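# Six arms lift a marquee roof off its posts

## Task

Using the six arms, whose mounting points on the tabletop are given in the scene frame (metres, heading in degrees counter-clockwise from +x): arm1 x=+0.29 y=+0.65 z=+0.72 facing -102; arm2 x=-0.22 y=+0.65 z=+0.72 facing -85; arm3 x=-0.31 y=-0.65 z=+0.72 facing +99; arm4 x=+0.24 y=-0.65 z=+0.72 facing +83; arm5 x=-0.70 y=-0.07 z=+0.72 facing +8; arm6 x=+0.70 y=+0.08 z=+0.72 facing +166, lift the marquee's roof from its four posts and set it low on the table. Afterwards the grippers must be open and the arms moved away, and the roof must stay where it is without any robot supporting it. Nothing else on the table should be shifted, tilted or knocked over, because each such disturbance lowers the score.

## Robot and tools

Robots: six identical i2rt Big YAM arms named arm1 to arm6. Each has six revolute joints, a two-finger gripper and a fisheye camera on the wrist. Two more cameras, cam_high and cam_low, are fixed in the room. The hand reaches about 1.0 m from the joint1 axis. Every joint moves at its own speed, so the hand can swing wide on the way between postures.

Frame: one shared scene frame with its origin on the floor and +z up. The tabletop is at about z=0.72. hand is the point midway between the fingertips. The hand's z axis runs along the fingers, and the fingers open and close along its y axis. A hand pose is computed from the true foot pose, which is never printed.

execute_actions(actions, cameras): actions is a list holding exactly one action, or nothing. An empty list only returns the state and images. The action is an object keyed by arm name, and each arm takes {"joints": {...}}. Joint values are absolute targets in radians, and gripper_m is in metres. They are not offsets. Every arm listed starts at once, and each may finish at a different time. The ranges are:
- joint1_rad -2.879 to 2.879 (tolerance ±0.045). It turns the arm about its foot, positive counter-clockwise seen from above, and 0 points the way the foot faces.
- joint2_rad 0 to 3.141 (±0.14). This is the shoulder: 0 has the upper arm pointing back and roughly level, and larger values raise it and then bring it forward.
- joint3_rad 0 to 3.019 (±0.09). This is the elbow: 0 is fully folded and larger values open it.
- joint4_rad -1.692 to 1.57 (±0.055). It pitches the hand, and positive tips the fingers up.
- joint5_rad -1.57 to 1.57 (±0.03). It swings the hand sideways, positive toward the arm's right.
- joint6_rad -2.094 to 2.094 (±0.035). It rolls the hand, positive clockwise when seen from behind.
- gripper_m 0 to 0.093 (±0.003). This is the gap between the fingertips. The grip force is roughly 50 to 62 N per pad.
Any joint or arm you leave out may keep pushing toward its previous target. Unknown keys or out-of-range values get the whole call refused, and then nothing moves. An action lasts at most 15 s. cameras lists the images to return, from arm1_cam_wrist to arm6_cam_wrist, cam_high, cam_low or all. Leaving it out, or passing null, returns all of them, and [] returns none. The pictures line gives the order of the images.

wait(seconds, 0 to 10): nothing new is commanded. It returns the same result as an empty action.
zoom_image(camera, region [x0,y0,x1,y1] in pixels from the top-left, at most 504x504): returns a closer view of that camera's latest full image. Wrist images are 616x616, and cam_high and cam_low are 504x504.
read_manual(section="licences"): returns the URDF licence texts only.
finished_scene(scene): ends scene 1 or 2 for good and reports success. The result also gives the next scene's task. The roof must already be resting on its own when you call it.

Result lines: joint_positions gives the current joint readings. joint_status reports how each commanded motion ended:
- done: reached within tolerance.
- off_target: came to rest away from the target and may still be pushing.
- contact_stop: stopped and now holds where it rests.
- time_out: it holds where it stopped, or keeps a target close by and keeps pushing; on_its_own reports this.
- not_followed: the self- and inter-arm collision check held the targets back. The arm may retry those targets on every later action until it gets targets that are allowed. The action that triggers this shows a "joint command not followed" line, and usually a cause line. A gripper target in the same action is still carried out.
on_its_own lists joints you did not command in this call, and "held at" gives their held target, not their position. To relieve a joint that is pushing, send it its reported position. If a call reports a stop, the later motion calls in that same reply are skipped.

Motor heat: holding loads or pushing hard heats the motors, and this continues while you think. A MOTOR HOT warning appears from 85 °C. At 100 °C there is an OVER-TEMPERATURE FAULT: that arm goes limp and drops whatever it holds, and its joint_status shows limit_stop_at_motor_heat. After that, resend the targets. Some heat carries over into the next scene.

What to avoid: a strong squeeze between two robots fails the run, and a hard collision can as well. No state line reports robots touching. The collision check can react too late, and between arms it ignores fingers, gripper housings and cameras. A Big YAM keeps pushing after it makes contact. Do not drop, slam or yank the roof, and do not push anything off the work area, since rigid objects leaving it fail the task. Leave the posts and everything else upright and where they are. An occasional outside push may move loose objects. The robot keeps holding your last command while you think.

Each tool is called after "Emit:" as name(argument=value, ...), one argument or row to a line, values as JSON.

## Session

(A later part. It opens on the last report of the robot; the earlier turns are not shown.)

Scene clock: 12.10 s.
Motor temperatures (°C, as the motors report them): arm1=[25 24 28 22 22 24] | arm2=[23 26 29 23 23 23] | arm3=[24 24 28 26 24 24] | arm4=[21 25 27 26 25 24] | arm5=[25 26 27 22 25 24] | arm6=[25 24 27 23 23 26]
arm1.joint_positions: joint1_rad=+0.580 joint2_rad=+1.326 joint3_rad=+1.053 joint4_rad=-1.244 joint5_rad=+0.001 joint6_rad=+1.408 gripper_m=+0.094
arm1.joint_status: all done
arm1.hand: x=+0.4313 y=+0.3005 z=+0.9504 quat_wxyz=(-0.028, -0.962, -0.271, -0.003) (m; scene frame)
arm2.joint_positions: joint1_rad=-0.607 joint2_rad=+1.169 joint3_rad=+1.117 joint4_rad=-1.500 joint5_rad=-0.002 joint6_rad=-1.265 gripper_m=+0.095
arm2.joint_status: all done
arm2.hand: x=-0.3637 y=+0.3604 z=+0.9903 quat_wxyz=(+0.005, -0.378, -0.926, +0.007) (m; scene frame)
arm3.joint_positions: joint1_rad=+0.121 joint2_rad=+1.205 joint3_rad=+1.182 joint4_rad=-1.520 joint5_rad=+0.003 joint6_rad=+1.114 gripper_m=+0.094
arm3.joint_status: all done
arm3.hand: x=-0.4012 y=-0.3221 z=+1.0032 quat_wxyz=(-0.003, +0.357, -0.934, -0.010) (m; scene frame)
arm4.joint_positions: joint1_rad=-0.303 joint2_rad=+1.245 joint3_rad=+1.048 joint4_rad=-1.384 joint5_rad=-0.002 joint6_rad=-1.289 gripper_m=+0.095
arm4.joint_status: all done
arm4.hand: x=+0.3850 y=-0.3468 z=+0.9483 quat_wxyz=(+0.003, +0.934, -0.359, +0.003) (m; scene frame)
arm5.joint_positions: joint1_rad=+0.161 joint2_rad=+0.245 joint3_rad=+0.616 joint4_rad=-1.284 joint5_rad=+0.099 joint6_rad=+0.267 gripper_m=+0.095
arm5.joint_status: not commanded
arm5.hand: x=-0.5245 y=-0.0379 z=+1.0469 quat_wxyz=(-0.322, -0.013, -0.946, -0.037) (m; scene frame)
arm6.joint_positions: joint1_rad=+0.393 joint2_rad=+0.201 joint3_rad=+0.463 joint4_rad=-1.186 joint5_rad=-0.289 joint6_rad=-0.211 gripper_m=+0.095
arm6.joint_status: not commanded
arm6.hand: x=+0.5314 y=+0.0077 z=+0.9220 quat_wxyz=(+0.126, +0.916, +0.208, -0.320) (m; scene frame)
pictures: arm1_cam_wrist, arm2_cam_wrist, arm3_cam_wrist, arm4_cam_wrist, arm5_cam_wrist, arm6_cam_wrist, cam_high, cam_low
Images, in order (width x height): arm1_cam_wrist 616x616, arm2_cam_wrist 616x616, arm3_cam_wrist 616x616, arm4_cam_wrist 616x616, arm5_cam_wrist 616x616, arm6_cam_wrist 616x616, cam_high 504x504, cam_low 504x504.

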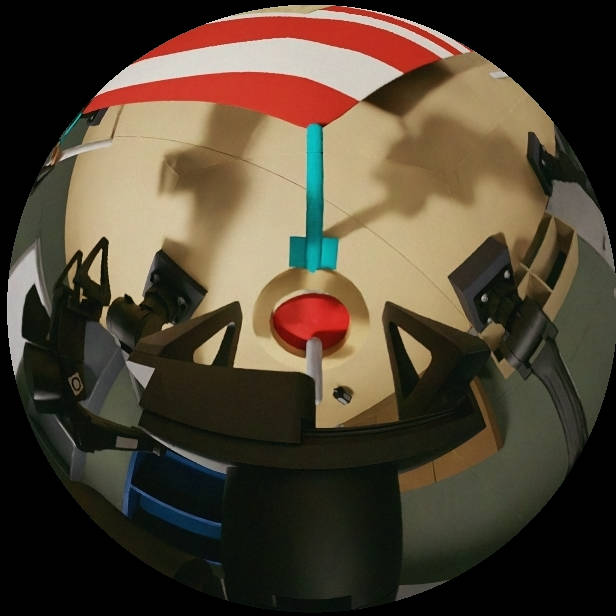

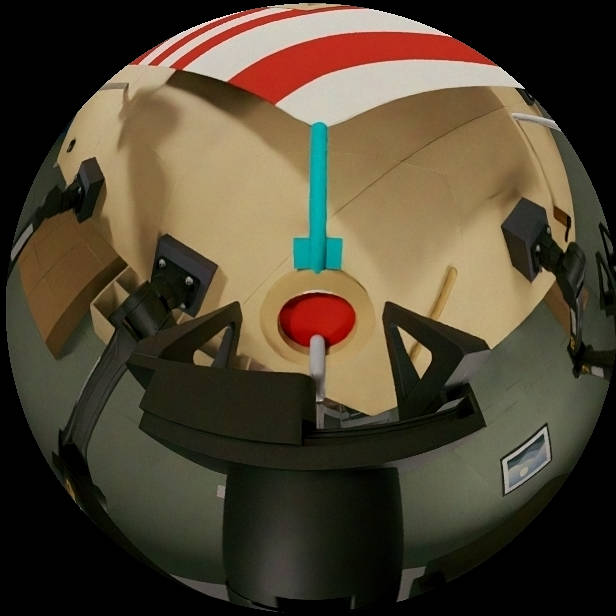

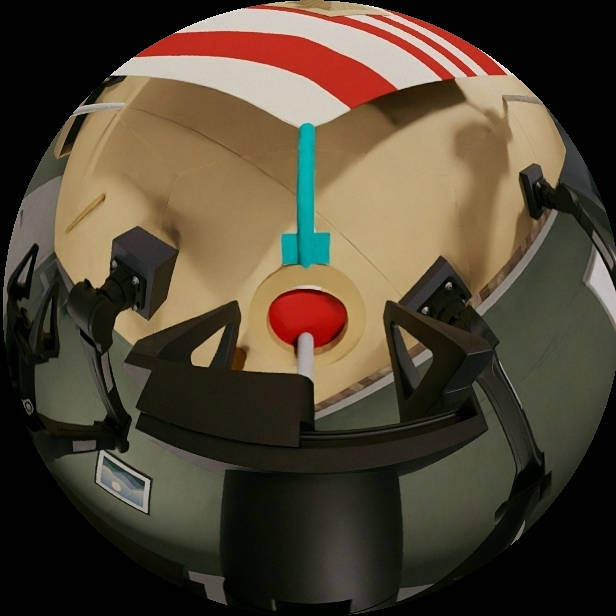

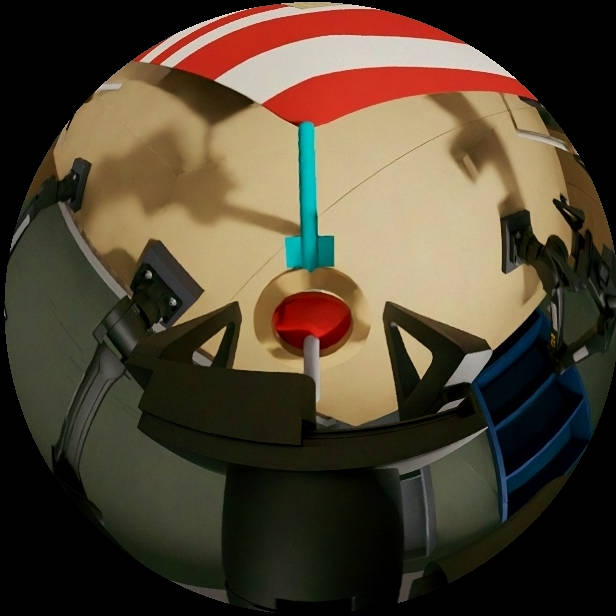

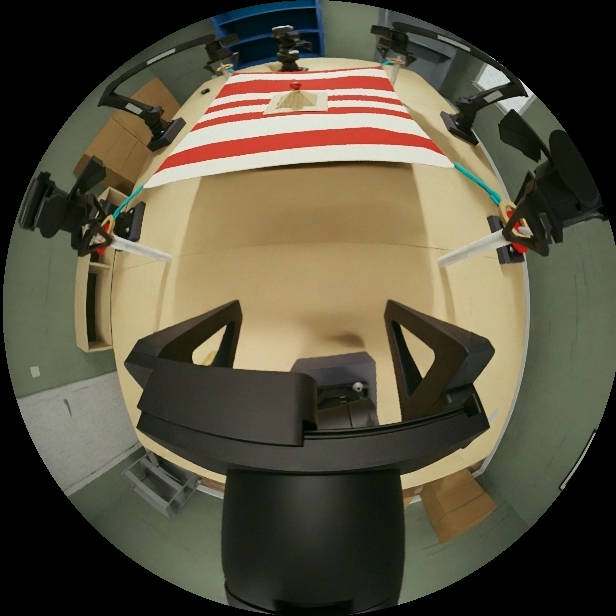

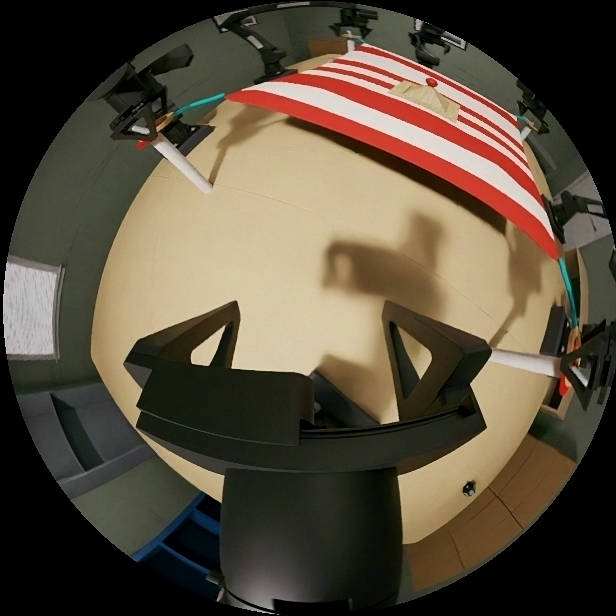

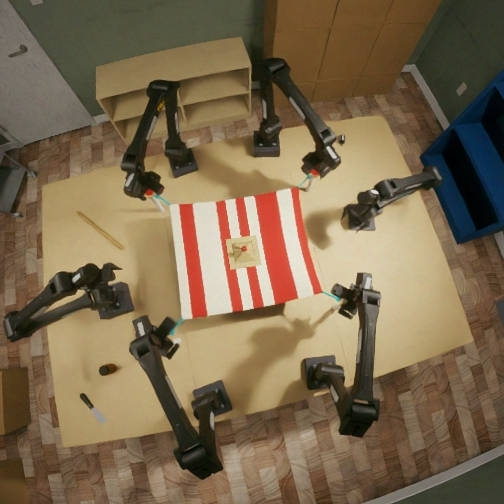

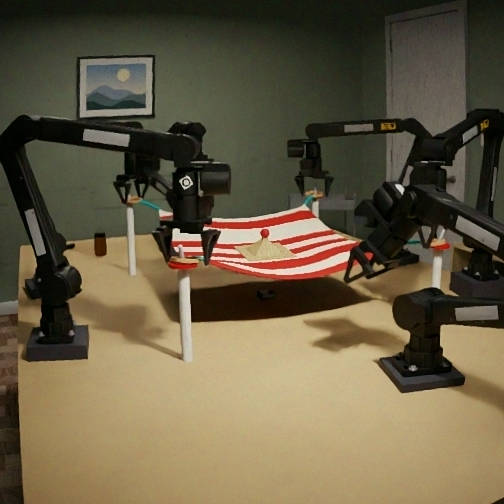

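Emit:
execute_actions(
  actions=[
    {"arm1":{"joints":{"gripper_m":0.058}},"arm2":{"joints":{"gripper_m":0.058}},"arm3":{"joints":{"gripper_m":0.058}},"arm4":{"joints":{"gripper_m":0.058}}},
  ],
  cameras=["arm1_cam_wrist","arm2_cam_wrist","arm3_cam_wrist","arm4_cam_wrist","cam_low"],
)

Scene clock: 12.83 s.
Motor temperatures (°C, as the motors report them): arm1=[25 24 28 22 22 24] | arm2=[23 26 29 23 23 23] | arm3=[24 24 28 26 24 24] | arm4=[21 25 27 26 25 24] | arm5=[25 26 27 22 25 24] | arm6=[25 24 27 23 23 26]
arm1.joint_positions: joint1_rad=+0.580 joint2_rad=+1.326 joint3_rad=+1.053 joint4_rad=-1.243 joint5_rad=+0.001 joint6_rad=+1.409 gripper_m=+0.067
arm1.joint_status: gripper_m off_target (ended at +0.067, target +0.058)
arm1.hand: x=+0.4313 y=+0.3004 z=+0.9504 quat_wxyz=(-0.028, -0.962, -0.271, -0.003) (m; scene frame)
arm2.joint_positions: joint1_rad=-0.607 joint2_rad=+1.169 joint3_rad=+1.117 joint4_rad=-1.498 joint5_rad=-0.001 joint6_rad=-1.265 gripper_m=+0.067
arm2.joint_status: gripper_m off_target (ended at +0.067, target +0.058)
arm2.hand: x=-0.3640 y=+0.3601 z=+0.9903 quat_wxyz=(+0.006, -0.378, -0.926, +0.008) (m; scene frame)
arm3.joint_positions: joint1_rad=+0.121 joint2_rad=+1.205 joint3_rad=+1.182 joint4_rad=-1.518 joint5_rad=+0.002 joint6_rad=+1.114 gripper_m=+0.068
arm3.joint_status: gripper_m off_target (ended at +0.068, target +0.058)
arm3.hand: x=-0.4015 y=-0.3217 z=+1.0032 quat_wxyz=(-0.003, +0.357, -0.934, -0.011) (m; scene frame)
arm4.joint_positions: joint1_rad=-0.303 joint2_rad=+1.245 joint3_rad=+1.048 joint4_rad=-1.384 joint5_rad=-0.002 joint6_rad=-1.289 gripper_m=+0.068
arm4.joint_status: gripper_m off_target (ended at +0.068, target +0.058)
arm4.hand: x=+0.3851 y=-0.3468 z=+0.9483 quat_wxyz=(+0.003, +0.934, -0.358, +0.003) (m; scene frame)
arm5.joint_positions: joint1_rad=+0.161 joint2_rad=+0.245 joint3_rad=+0.616 joint4_rad=-1.284 joint5_rad=+0.099 joint6_rad=+0.267 gripper_m=+0.095
arm5.joint_status: not commanded
arm5.hand: x=-0.5245 y=-0.0379 z=+1.0469 quat_wxyz=(-0.322, -0.013, -0.946, -0.037) (m; scene frame)
arm6.joint_positions: joint1_rad=+0.393 joint2_rad=+0.201 joint3_rad=+0.463 joint4_rad=-1.186 joint5_rad=-0.289 joint6_rad=-0.211 gripper_m=+0.095
arm6.joint_status: not commanded
arm6.hand: x=+0.5314 y=+0.0077 z=+0.9220 quat_wxyz=(+0.126, +0.916, +0.208, -0.320) (m; scene frame)
pictures: arm1_cam_wrist, arm2_cam_wrist, arm3_cam_wrist, arm4_cam_wrist, cam_low
Images, in order (width x height): arm1_cam_wrist 616x616, arm2_cam_wrist 616x616, arm3_cam_wrist 616x616, arm4_cam_wrist 616x616, cam_low 504x504.

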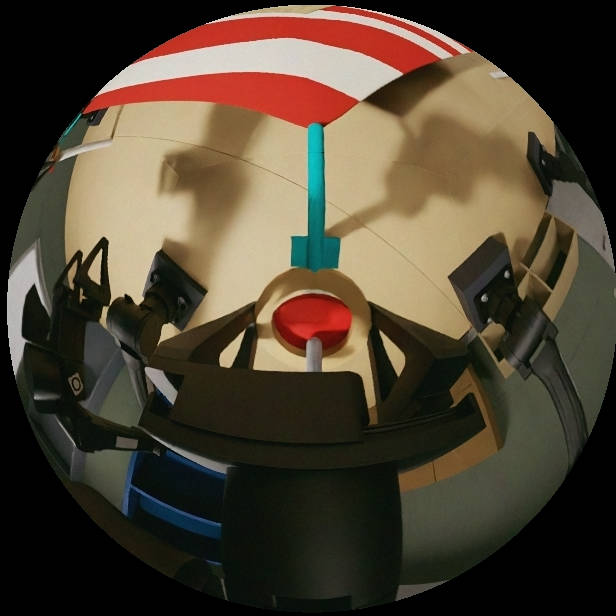

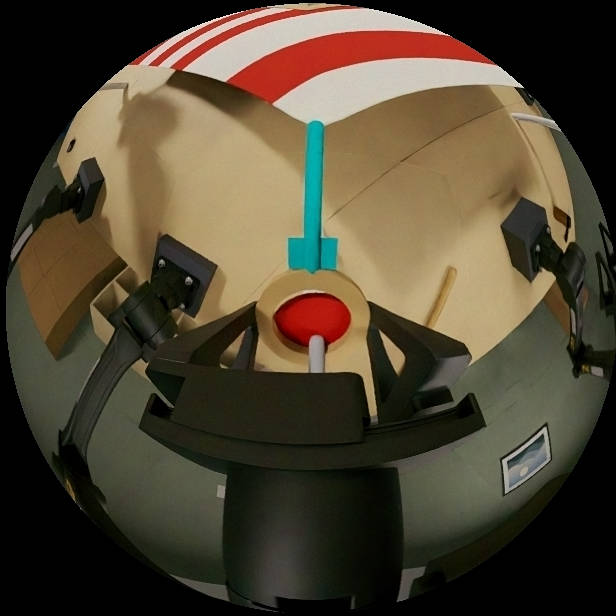

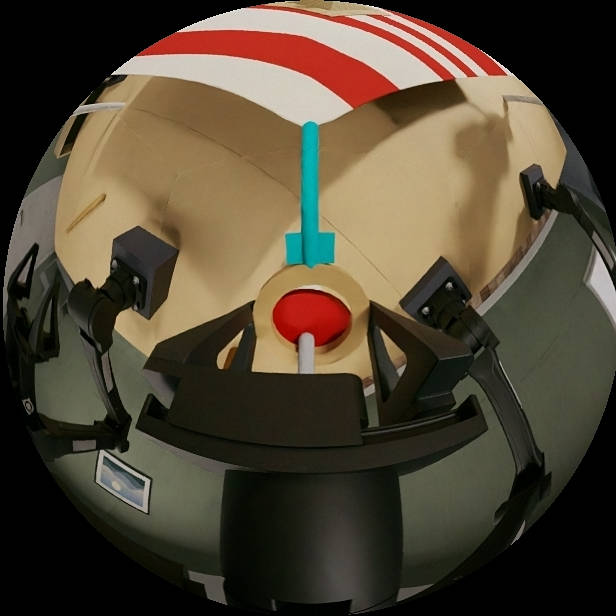

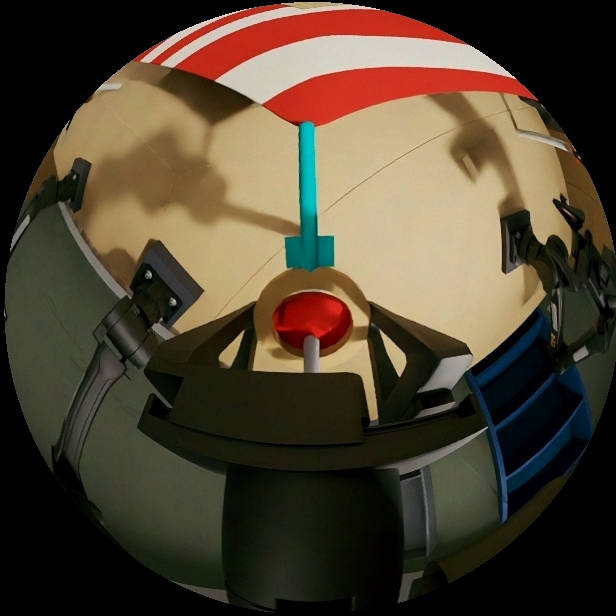

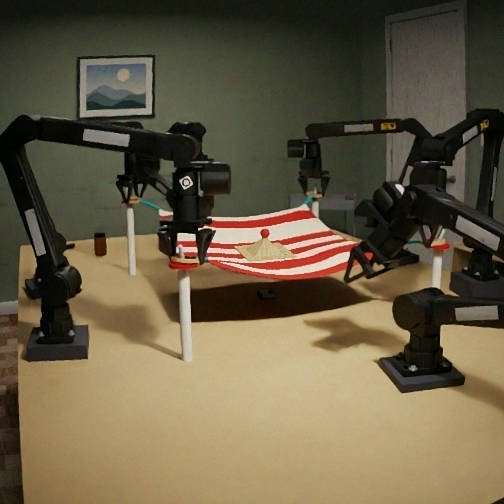

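Emit:
execute_actions(
  actions=[
    {"arm1":{"joints":{"joint1_rad":0.63,"joint3_rad":1.174,"joint4_rad":-1.374}},"arm2":{"joints":{"joint1_rad":-0.662,"joint3_rad":1.236,"joint4_rad":-1.60}},"arm3":{"joints":{"joint1_rad":0.172,"joint3_rad":1.301,"joint4_rad":-1.621}},"arm4":{"joints":{"joint1_rad":-0.356,"joint3_rad":1.168,"joint4_rad":-1.505}}},
  ],
  cameras=["arm1_cam_wrist","arm2_cam_wrist","arm3_cam_wrist","arm4_cam_wrist","cam_low"],
)

Scene clock: 14.87 s.
Motor temperatures (°C, as the motors report them): arm1=[25 24 28 22 22 24] | arm2=[23 26 29 23 23 23] | arm3=[24 24 28 26 24 24] | arm4=[21 25 27 26 25 24] | arm5=[25 26 28 22 25 24] | arm6=[25 24 27 23 23 26]
arm1.joint_positions: joint1_rad=+0.620 joint2_rad=+1.326 joint3_rad=+1.137 joint4_rad=-1.359 joint5_rad=+0.007 joint6_rad=+1.409 gripper_m=+0.067
arm1.joint_status: all done
arm1.hand: x=+0.4440 y=+0.3067 z=+0.9811 quat_wxyz=(-0.012, -0.957, -0.290, +0.001) (m; scene frame)
arm2.joint_positions: joint1_rad=-0.653 joint2_rad=+1.170 joint3_rad=+1.198 joint4_rad=-1.582 joint5_rad=-0.007 joint6_rad=-1.267 gripper_m=+0.067
arm2.joint_status: all done
arm2.hand: x=-0.3759 y=+0.3664 z=+1.0213 quat_wxyz=(+0.003, -0.398, -0.917, +0.006) (m; scene frame)
arm3.joint_positions: joint1_rad=+0.158 joint2_rad=+1.205 joint3_rad=+1.245 joint4_rad=-1.600 joint5_rad=+0.008 joint6_rad=+1.114 gripper_m=+0.068
arm3.joint_status: all done
arm3.hand: x=-0.4112 y=-0.3295 z=+1.0270 quat_wxyz=(-0.005, +0.374, -0.927, -0.002) (m; scene frame)
arm4.joint_positions: joint1_rad=-0.345 joint2_rad=+1.245 joint3_rad=+1.135 joint4_rad=-1.495 joint5_rad=-0.004 joint6_rad=-1.289 gripper_m=+0.068
arm4.joint_status: all done
arm4.hand: x=+0.3966 y=-0.3536 z=+0.9815 quat_wxyz=(+0.015, +0.926, -0.378, +0.001) (m; scene frame)
arm5.joint_positions: joint1_rad=+0.161 joint2_rad=+0.245 joint3_rad=+0.616 joint4_rad=-1.284 joint5_rad=+0.099 joint6_rad=+0.267 gripper_m=+0.095
arm5.joint_status: not commanded
arm5.hand: x=-0.5245 y=-0.0379 z=+1.0469 quat_wxyz=(-0.322, -0.013, -0.946, -0.037) (m; scene frame)
arm6.joint_positions: joint1_rad=+0.393 joint2_rad=+0.201 joint3_rad=+0.463 joint4_rad=-1.186 joint5_rad=-0.289 joint6_rad=-0.211 gripper_m=+0.095
arm6.joint_status: not commanded
arm6.hand: x=+0.5314 y=+0.0077 z=+0.9220 quat_wxyz=(+0.126, +0.916, +0.208, -0.320) (m; scene frame)
pictures: arm1_cam_wrist, arm2_cam_wrist, arm3_cam_wrist, arm4_cam_wrist, cam_low
Images, in order (width x height): arm1_cam_wrist 616x616, arm2_cam_wrist 616x616, arm3_cam_wrist 616x616, arm4_cam_wrist 616x616, cam_low 504x504.

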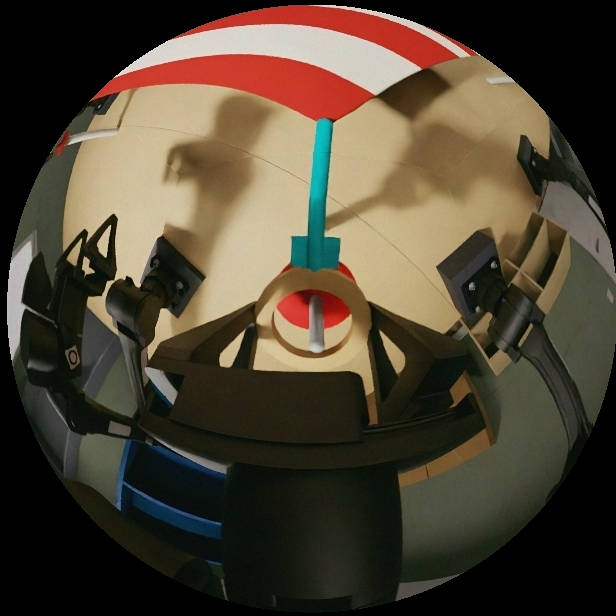

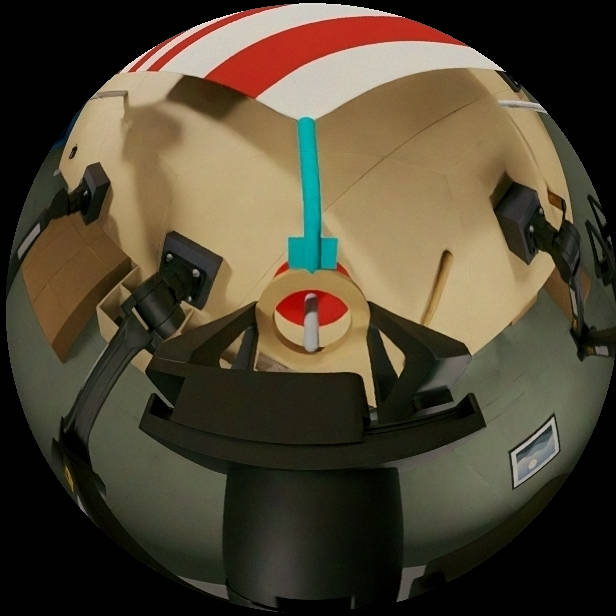

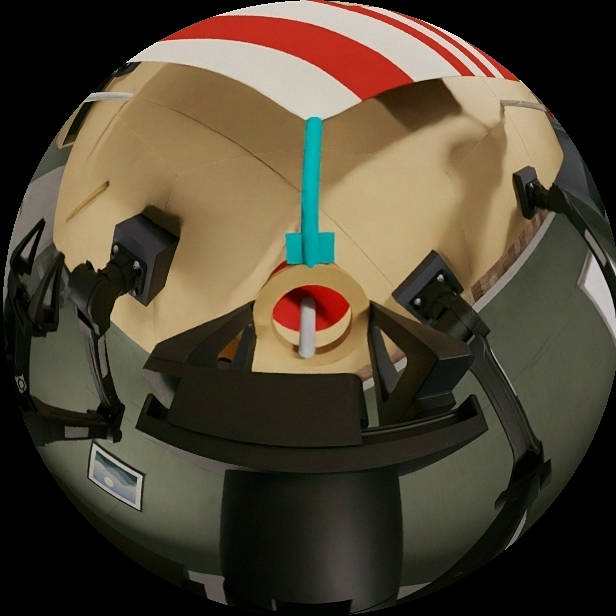

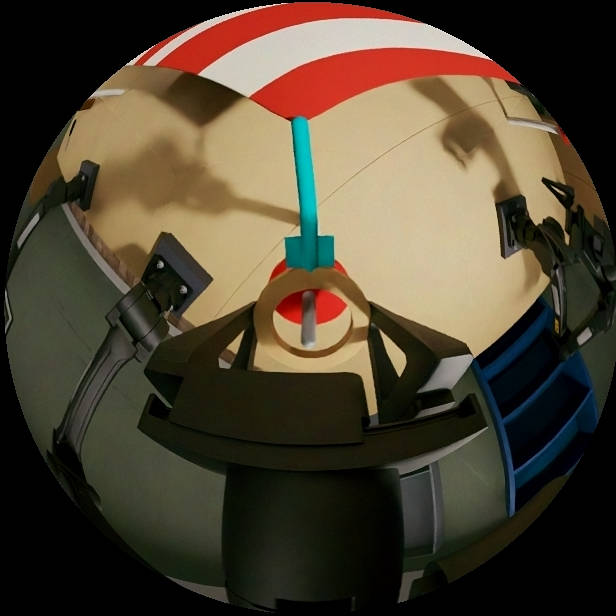

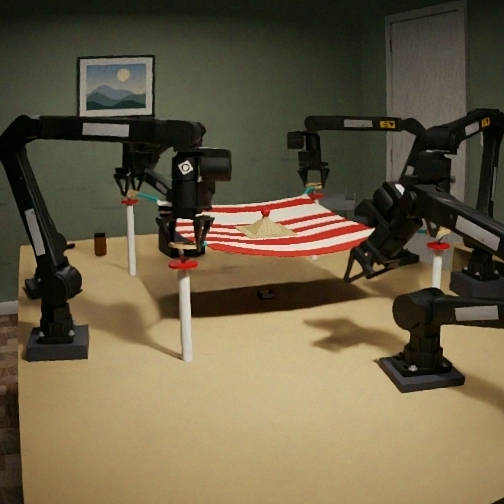

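Emit:
execute_actions(
  actions=[
    {"arm1":{"joints":{"joint1_rad":0.645,"joint3_rad":1.27,"joint4_rad":-1.494}},"arm2":{"joints":{"joint1_rad":-0.677,"joint3_rad":1.331,"joint4_rad":-1.69}},"arm3":{"joints":{"joint1_rad":0.192,"joint3_rad":1.411,"joint4_rad":-1.692}},"arm4":{"joints":{"joint1_rad":-0.368,"joint3_rad":1.263,"joint4_rad":-1.615}}},
  ],
  cameras=["arm1_cam_wrist","arm2_cam_wrist","arm3_cam_wrist","arm4_cam_wrist","cam_low"],
)

Scene clock: 16.20 s.
Motor temperatures (°C, as the motors report them): arm1=[25 25 28 22 22 24] | arm2=[23 26 29 23 23 23] | arm3=[24 24 28 26 24 24] | arm4=[21 25 27 26 25 24] | arm5=[25 26 28 22 25 24] | arm6=[25 24 27 23 23 26]
arm1.joint_positions: joint1_rad=+0.626 joint2_rad=+1.326 joint3_rad=+1.234 joint4_rad=-1.478 joint5_rad=+0.008 joint6_rad=+1.409 gripper_m=+0.067
arm1.joint_status: all done
arm1.hand: x=+0.4457 y=+0.3077 z=+1.0178 quat_wxyz=(-0.001, -0.956, -0.293, +0.003) (m; scene frame)
arm2.joint_positions: joint1_rad=-0.662 joint2_rad=+1.170 joint3_rad=+1.295 joint4_rad=-1.666 joint5_rad=-0.007 joint6_rad=-1.267 gripper_m=+0.067
arm2.joint_status: all done
joint sent to its limit — the command would take arm2.joint4_rad past its lower limit, so that joint was sent only as far as its limit.
arm2.hand: x=-0.3784 y=+0.3672 z=+1.0581 quat_wxyz=(+0.004, -0.402, -0.916, +0.013) (m; scene frame)
arm3.joint_positions: joint1_rad=+0.173 joint2_rad=+1.205 joint3_rad=+1.362 joint4_rad=-1.671 joint5_rad=+0.008 joint6_rad=+1.114 gripper_m=+0.068
arm3.joint_status: all done
arm3.hand: x=-0.4183 y=-0.3243 z=+1.0720 quat_wxyz=(-0.006, +0.381, -0.924, -0.024) (m; scene frame)
arm4.joint_positions: joint1_rad=-0.350 joint2_rad=+1.245 joint3_rad=+1.231 joint4_rad=-1.604 joint5_rad=-0.005 joint6_rad=-1.289 gripper_m=+0.068
arm4.joint_status: all done
arm4.hand: x=+0.3972 y=-0.3554 z=+1.0183 quat_wxyz=(+0.021, +0.925, -0.380, +0.000) (m; scene frame)
arm5.joint_positions: joint1_rad=+0.161 joint2_rad=+0.245 joint3_rad=+0.616 joint4_rad=-1.284 joint5_rad=+0.099 joint6_rad=+0.267 gripper_m=+0.095
arm5.joint_status: not commanded
arm5.hand: x=-0.5245 y=-0.0379 z=+1.0469 quat_wxyz=(-0.322, -0.013, -0.946, -0.037) (m; scene frame)
arm6.joint_positions: joint1_rad=+0.393 joint2_rad=+0.201 joint3_rad=+0.463 joint4_rad=-1.186 joint5_rad=-0.289 joint6_rad=-0.211 gripper_m=+0.095
arm6.joint_status: not commanded
arm6.hand: x=+0.5314 y=+0.0077 z=+0.9220 quat_wxyz=(+0.126, +0.916, +0.208, -0.320) (m; scene frame)
pictures: arm1_cam_wrist, arm2_cam_wrist, arm3_cam_wrist, arm4_cam_wrist, cam_low
Images, in order (width x height): arm1_cam_wrist 616x616, arm2_cam_wrist 616x616, arm3_cam_wrist 616x616, arm4_cam_wrist 616x616, cam_low 504x504.

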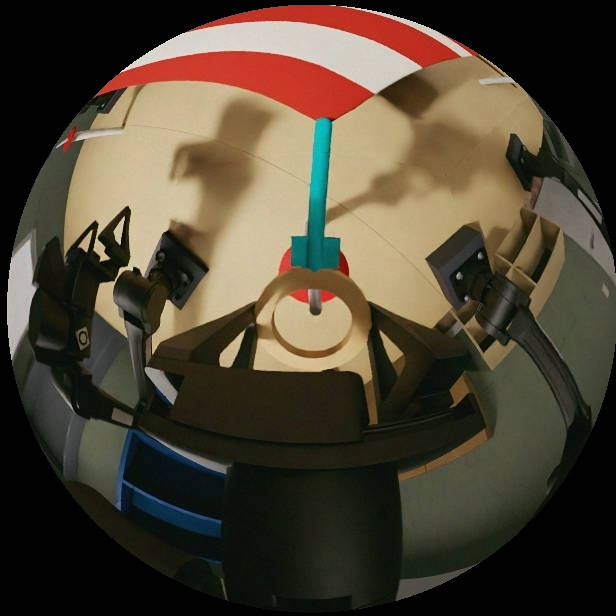

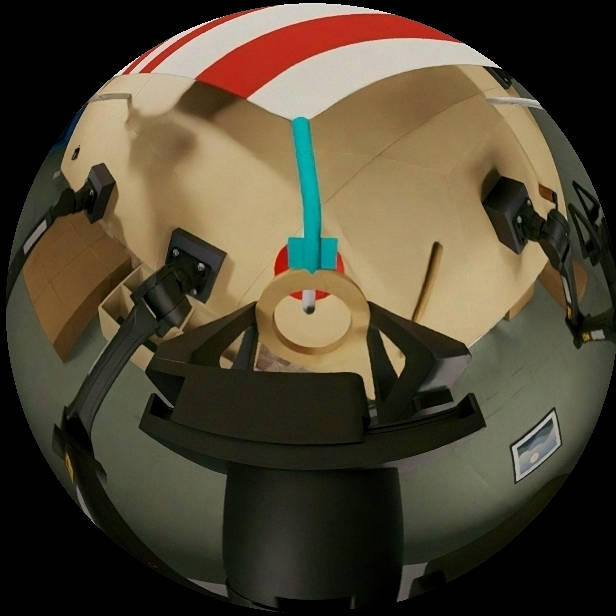

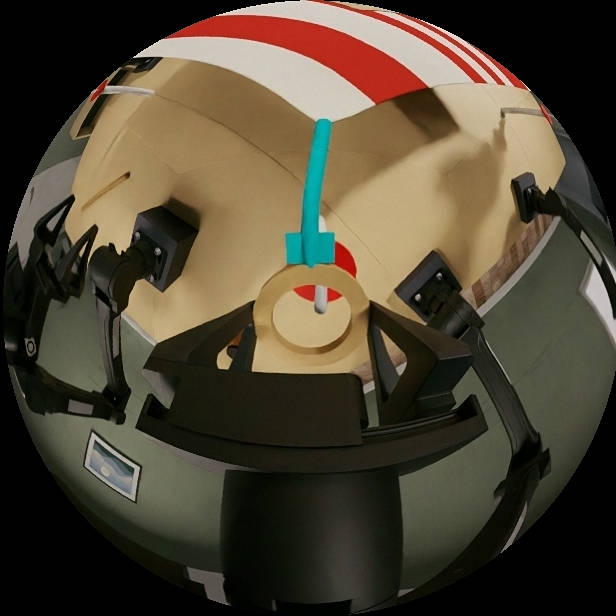

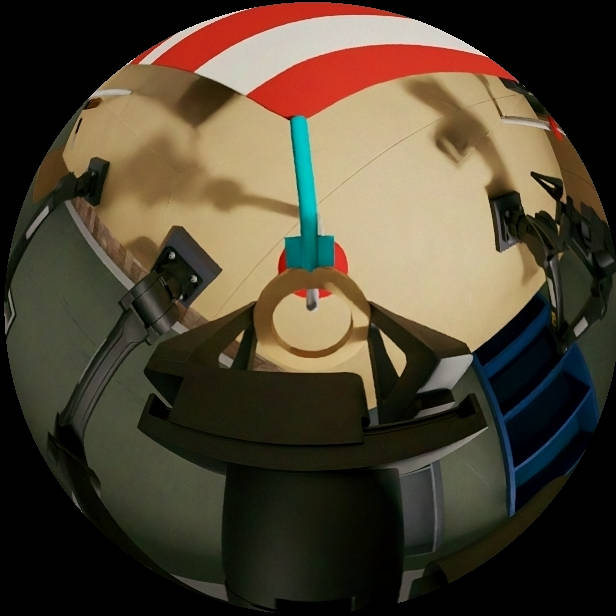

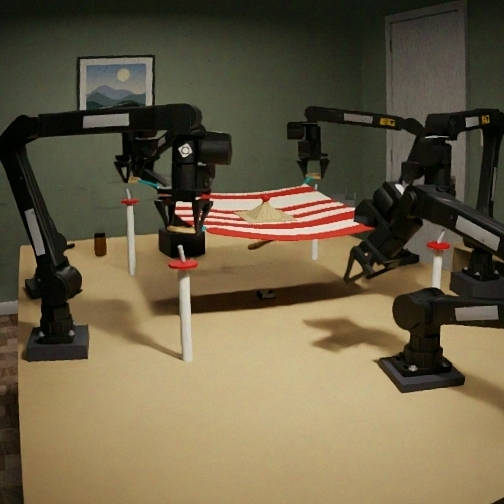

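Emit:
execute_actions(
  actions=[
    {"arm1":{"joints":{"joint1_rad":0.223,"joint2_rad":1.155,"joint3_rad":1.105,"joint4_rad":-1.51,"joint6_rad":0.72}},"arm2":{"joints":{"joint1_rad":-0.19,"joint2_rad":1.053,"joint3_rad":1.195,"joint6_rad":-0.63}},"arm3":{"joints":{"joint1_rad":-0.283,"joint2_rad":1.101,"joint3_rad":1.268,"joint6_rad":0.56}},"arm4":{"joints":{"joint1_rad":0.085,"joint2_rad":1.066,"joint3_rad":1.095,"joint6_rad":-0.65}}},
  ],
  cameras=["arm1_cam_wrist","arm3_cam_wrist","cam_high","cam_low"],
)

Scene clock: 20.13 s.
Motor temperatures (°C, as the motors report them): arm1=[25 25 29 22 22 24] | arm2=[23 26 30 23 23 23] | arm3=[24 24 29 26 24 24] | arm4=[21 25 27 26 25 24] | arm5=[25 26 28 22 25 24] | arm6=[25 24 28 23 23 26]
arm1.joint_positions: joint1_rad=+0.220 joint2_rad=+1.149 joint3_rad=+1.113 joint4_rad=-1.495 joint5_rad=+0.003 joint6_rad=+0.731 gripper_m=+0.067
arm1.joint_status: all done
arm1.hand: x=+0.2972 y=+0.3299 z=+1.0286 quat_wxyz=(-0.018, -0.907, -0.420, +0.009) (m; scene frame)
arm2.joint_positions: joint1_rad=-0.191 joint2_rad=+1.047 joint3_rad=+1.195 joint4_rad=-1.667 joint5_rad=-0.003 joint6_rad=-0.640 gripper_m=+0.067
arm2.joint_status: all done
arm2.hand: x=-0.2321 y=+0.3660 z=+1.0527 quat_wxyz=(-0.006, -0.472, -0.882, +0.020) (m; scene frame)
arm3.joint_positions: joint1_rad=-0.282 joint2_rad=+1.102 joint3_rad=+1.280 joint4_rad=-1.674 joint5_rad=+0.003 joint6_rad=+0.573 gripper_m=+0.068
arm3.joint_status: all done
arm3.hand: x=-0.2706 y=-0.3453 z=+1.0712 quat_wxyz=(-0.021, +0.420, -0.907, -0.027) (m; scene frame)
arm4.joint_positions: joint1_rad=+0.080 joint2_rad=+1.065 joint3_rad=+1.093 joint4_rad=-1.606 joint5_rad=-0.003 joint6_rad=-0.661 gripper_m=+0.068
arm4.joint_status: all done
arm4.hand: x=+0.2563 y=-0.3727 z=+1.0164 quat_wxyz=(+0.001, +0.883, -0.470, +0.005) (m; scene frame)
arm5.joint_positions: joint1_rad=+0.161 joint2_rad=+0.245 joint3_rad=+0.616 joint4_rad=-1.284 joint5_rad=+0.099 joint6_rad=+0.267 gripper_m=+0.095
arm5.joint_status: not commanded
arm5.hand: x=-0.5245 y=-0.0379 z=+1.0469 quat_wxyz=(-0.322, -0.013, -0.946, -0.037) (m; scene frame)
arm6.joint_positions: joint1_rad=+0.393 joint2_rad=+0.201 joint3_rad=+0.463 joint4_rad=-1.186 joint5_rad=-0.289 joint6_rad=-0.211 gripper_m=+0.095
arm6.joint_status: not commanded
arm6.hand: x=+0.5314 y=+0.0077 z=+0.9220 quat_wxyz=(+0.126, +0.916, +0.208, -0.320) (m; scene frame)
pictures: arm1_cam_wrist, arm3_cam_wrist, cam_high, cam_low
Images, in order (width x height): arm1_cam_wrist 616x616, arm3_cam_wrist 616x616, cam_high 504x504, cam_low 504x504.

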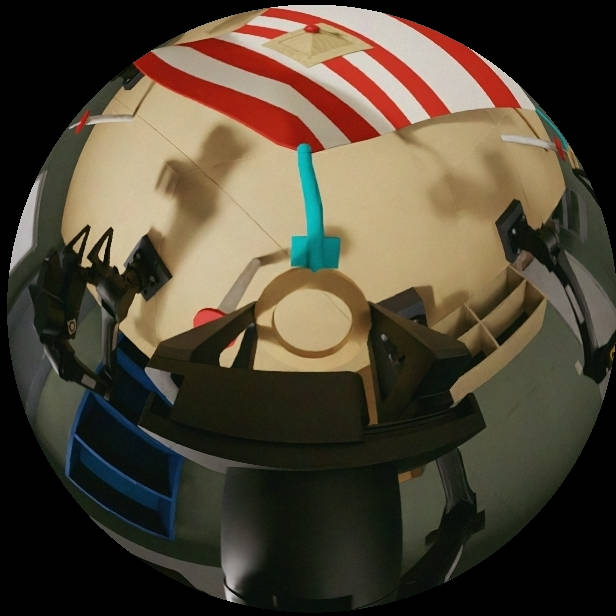

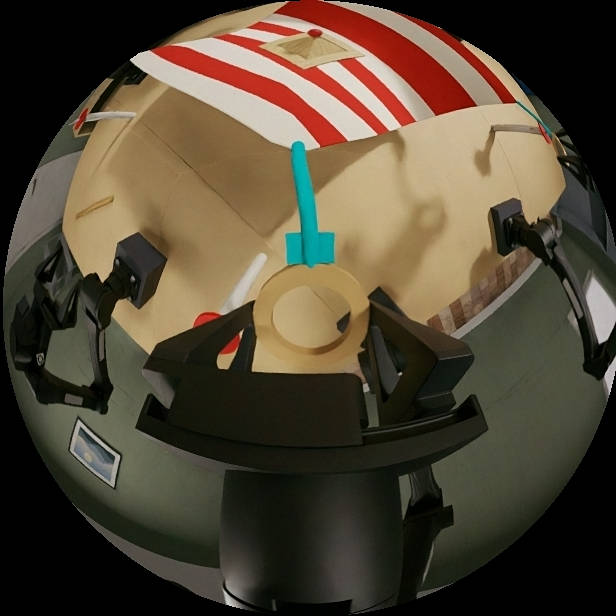

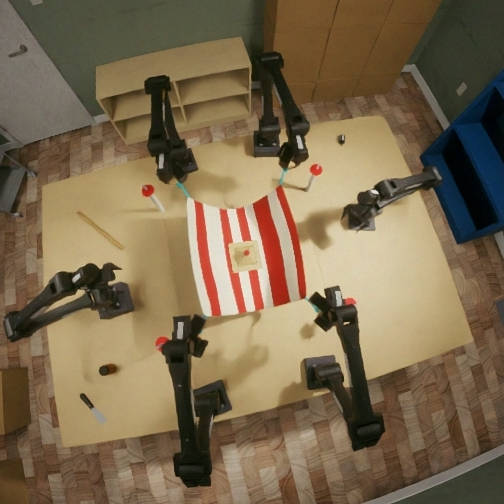

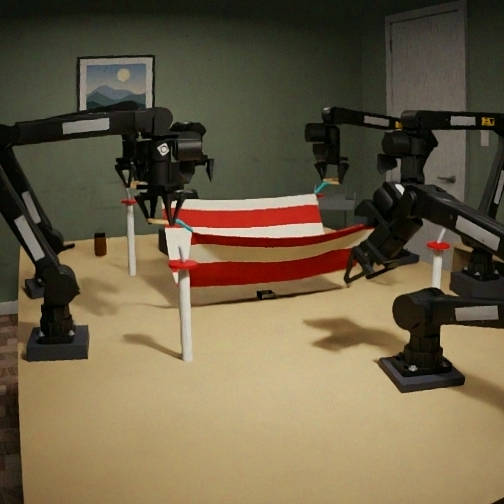

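Emit:
execute_actions(
  actions=[
    {"arm1":{"joints":{"joint2_rad":1.19,"joint3_rad":0.955,"joint4_rad":-1.321,"joint6_rad":0.2}},"arm2":{"joints":{"joint2_rad":1.045,"joint3_rad":0.961,"joint4_rad":-1.428,"joint6_rad":-0.15}},"arm3":{"joints":{"joint2_rad":1.115,"joint3_rad":0.998,"joint4_rad":-1.408,"joint6_rad":0.1}},"arm4":{"joints":{"joint2_rad":1.095,"joint3_rad":0.948,"joint4_rad":-1.437,"joint6_rad":-0.2}}},
  ],
  cameras=["cam_high","cam_low"],
)

Scene clock: 23.80 s.
Motor temperatures (°C, as the motors report them): arm1=[25 25 29 22 22 24] | arm2=[23 26 30 23 23 23] | arm3=[24 24 28 26 24 24] | arm4=[21 25 27 26 25 24] | arm5=[25 26 29 22 25 24] | arm6=[25 24 28 23 23 26]
arm1.joint_positions: joint1_rad=+0.220 joint2_rad=+1.184 joint3_rad=+0.953 joint4_rad=-1.335 joint5_rad=+0.003 joint6_rad=+0.213 gripper_m=+0.067
arm1.joint_status: all done
arm1.hand: x=+0.2972 y=+0.3352 z=+0.9576 quat_wxyz=(-0.002, -0.770, -0.638, +0.002) (m; scene frame)
arm2.joint_positions: joint1_rad=-0.191 joint2_rad=+1.045 joint3_rad=+0.951 joint4_rad=-1.442 joint5_rad=-0.003 joint6_rad=-0.162 gripper_m=+0.067
arm2.joint_status: all done
arm2.hand: x=-0.2328 y=+0.3692 z=+0.9600 quat_wxyz=(-0.006, -0.667, -0.745, +0.012) (m; scene frame)
arm3.joint_positions: joint1_rad=-0.282 joint2_rad=+1.112 joint3_rad=+1.002 joint4_rad=-1.424 joint5_rad=+0.003 joint6_rad=+0.115 gripper_m=+0.068
arm3.joint_status: all done
arm3.hand: x=-0.2704 y=-0.3478 z=+0.9623 quat_wxyz=(-0.014, +0.615, -0.788, -0.008) (m; scene frame)
arm4.joint_positions: joint1_rad=+0.080 joint2_rad=+1.088 joint3_rad=+0.939 joint4_rad=-1.445 joint5_rad=-0.003 joint6_rad=-0.212 gripper_m=+0.068
arm4.joint_status: all done
arm4.hand: x=+0.2570 y=-0.3725 z=+0.9517 quat_wxyz=(+0.007, +0.756, -0.654, +0.010) (m; scene frame)
arm5.joint_positions: joint1_rad=+0.161 joint2_rad=+0.245 joint3_rad=+0.616 joint4_rad=-1.284 joint5_rad=+0.099 joint6_rad=+0.267 gripper_m=+0.095
arm5.joint_status: not commanded
arm5.hand: x=-0.5245 y=-0.0379 z=+1.0469 quat_wxyz=(-0.322, -0.013, -0.946, -0.037) (m; scene frame)
arm6.joint_positions: joint1_rad=+0.393 joint2_rad=+0.201 joint3_rad=+0.463 joint4_rad=-1.186 joint5_rad=-0.289 joint6_rad=-0.211 gripper_m=+0.095
arm6.joint_status: not commanded
arm6.hand: x=+0.5314 y=+0.0077 z=+0.9220 quat_wxyz=(+0.126, +0.916, +0.208, -0.320) (m; scene frame)
pictures: cam_high, cam_low
Images, in order (width x height): cam_high 504x504, cam_low 504x504.

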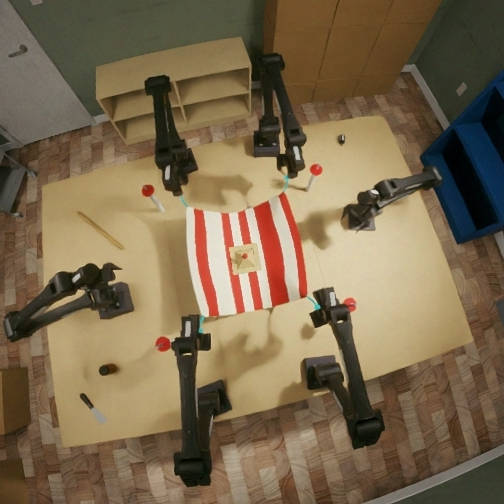

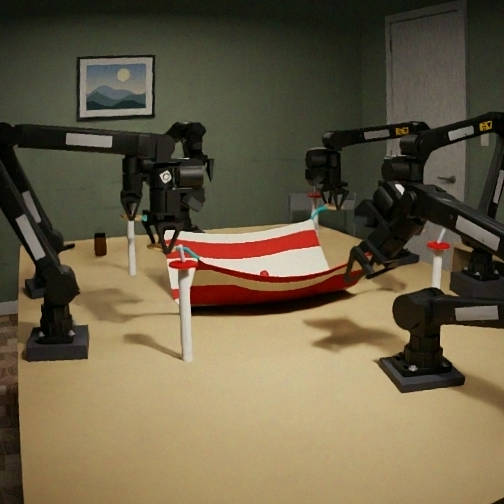

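Emit:
execute_actions(
  actions=[
    {"arm1":{"joints":{"joint2_rad":1.30,"joint3_rad":0.775,"joint4_rad":-1.02,"joint6_rad":-0.16}},"arm2":{"joints":{"joint2_rad":1.115,"joint3_rad":0.748,"joint4_rad":-1.136,"joint6_rad":0.25}},"arm3":{"joints":{"joint2_rad":1.19,"joint3_rad":0.784,"joint4_rad":-1.108,"joint6_rad":-0.32}},"arm4":{"joints":{"joint2_rad":1.187,"joint3_rad":0.743,"joint4_rad":-1.132,"joint6_rad":0.15}}},
  ],
  cameras=["cam_high","cam_low"],
)

Scene clock: 25.43 s.
Motor temperatures (°C, as the motors report them): arm1=[25 25 29 22 22 24] | arm2=[23 26 30 23 23 23] | arm3=[24 24 28 26 24 24] | arm4=[21 25 27 26 25 24] | arm5=[25 26 29 22 25 24] | arm6=[25 24 28 23 23 26]
arm1.joint_positions: joint1_rad=+0.220 joint2_rad=+1.305 joint3_rad=+0.767 joint4_rad=-1.035 joint5_rad=+0.002 joint6_rad=-0.148 gripper_m=+0.067
arm1.joint_status: all done
arm1.hand: x=+0.2974 y=+0.3351 z=+0.8562 quat_wxyz=(+0.001, -0.643, -0.766, +0.000) (m; scene frame)
arm2.joint_positions: joint1_rad=-0.191 joint2_rad=+1.118 joint3_rad=+0.734 joint4_rad=-1.152 joint5_rad=-0.003 joint6_rad=+0.239 gripper_m=+0.067
arm2.joint_status: all done
arm2.hand: x=-0.2336 y=+0.3694 z=+0.8614 quat_wxyz=(-0.008, -0.802, -0.597, +0.011) (m; scene frame)
arm3.joint_positions: joint1_rad=-0.282 joint2_rad=+1.194 joint3_rad=+0.782 joint4_rad=-1.125 joint5_rad=+0.003 joint6_rad=-0.305 gripper_m=+0.068
arm3.joint_status: all done
arm3.hand: x=-0.2700 y=-0.3481 z=+0.8590 quat_wxyz=(-0.014, +0.766, -0.642, -0.005) (m; scene frame)
arm4.joint_positions: joint1_rad=+0.080 joint2_rad=+1.189 joint3_rad=+0.731 joint4_rad=-1.142 joint5_rad=-0.003 joint6_rad=+0.139 gripper_m=+0.068
arm4.joint_status: all done
arm4.hand: x=+0.2581 y=-0.3717 z=+0.8493 quat_wxyz=(+0.007, +0.630, -0.776, +0.013) (m; scene frame)
arm5.joint_positions: joint1_rad=+0.161 joint2_rad=+0.245 joint3_rad=+0.616 joint4_rad=-1.284 joint5_rad=+0.099 joint6_rad=+0.267 gripper_m=+0.095
arm5.joint_status: not commanded
arm5.hand: x=-0.5245 y=-0.0379 z=+1.0469 quat_wxyz=(-0.322, -0.013, -0.946, -0.037) (m; scene frame)
arm6.joint_positions: joint1_rad=+0.393 joint2_rad=+0.201 joint3_rad=+0.463 joint4_rad=-1.186 joint5_rad=-0.289 joint6_rad=-0.211 gripper_m=+0.095
arm6.joint_status: not commanded
arm6.hand: x=+0.5314 y=+0.0077 z=+0.9220 quat_wxyz=(+0.126, +0.916, +0.208, -0.320) (m; scene frame)
pictures: cam_high, cam_low
Images, in order (width x height): cam_high 504x504, cam_low 504x504.

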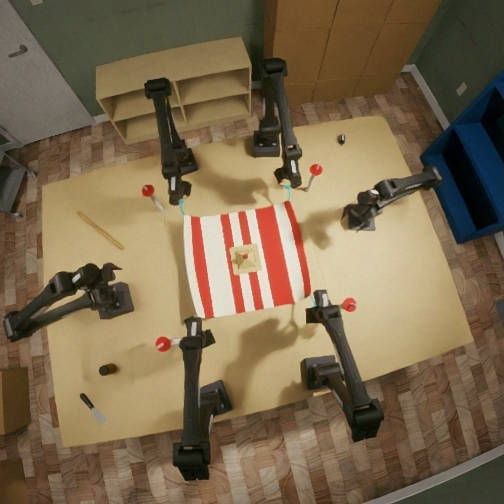

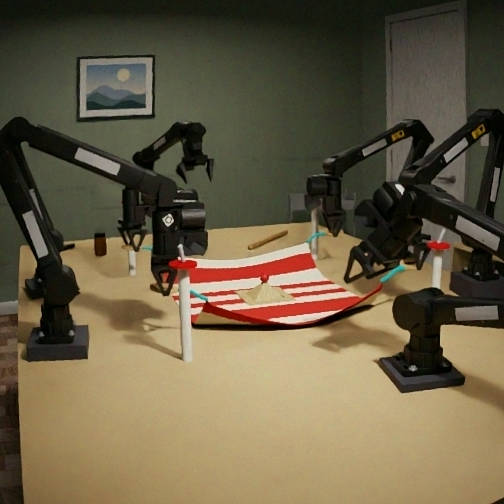

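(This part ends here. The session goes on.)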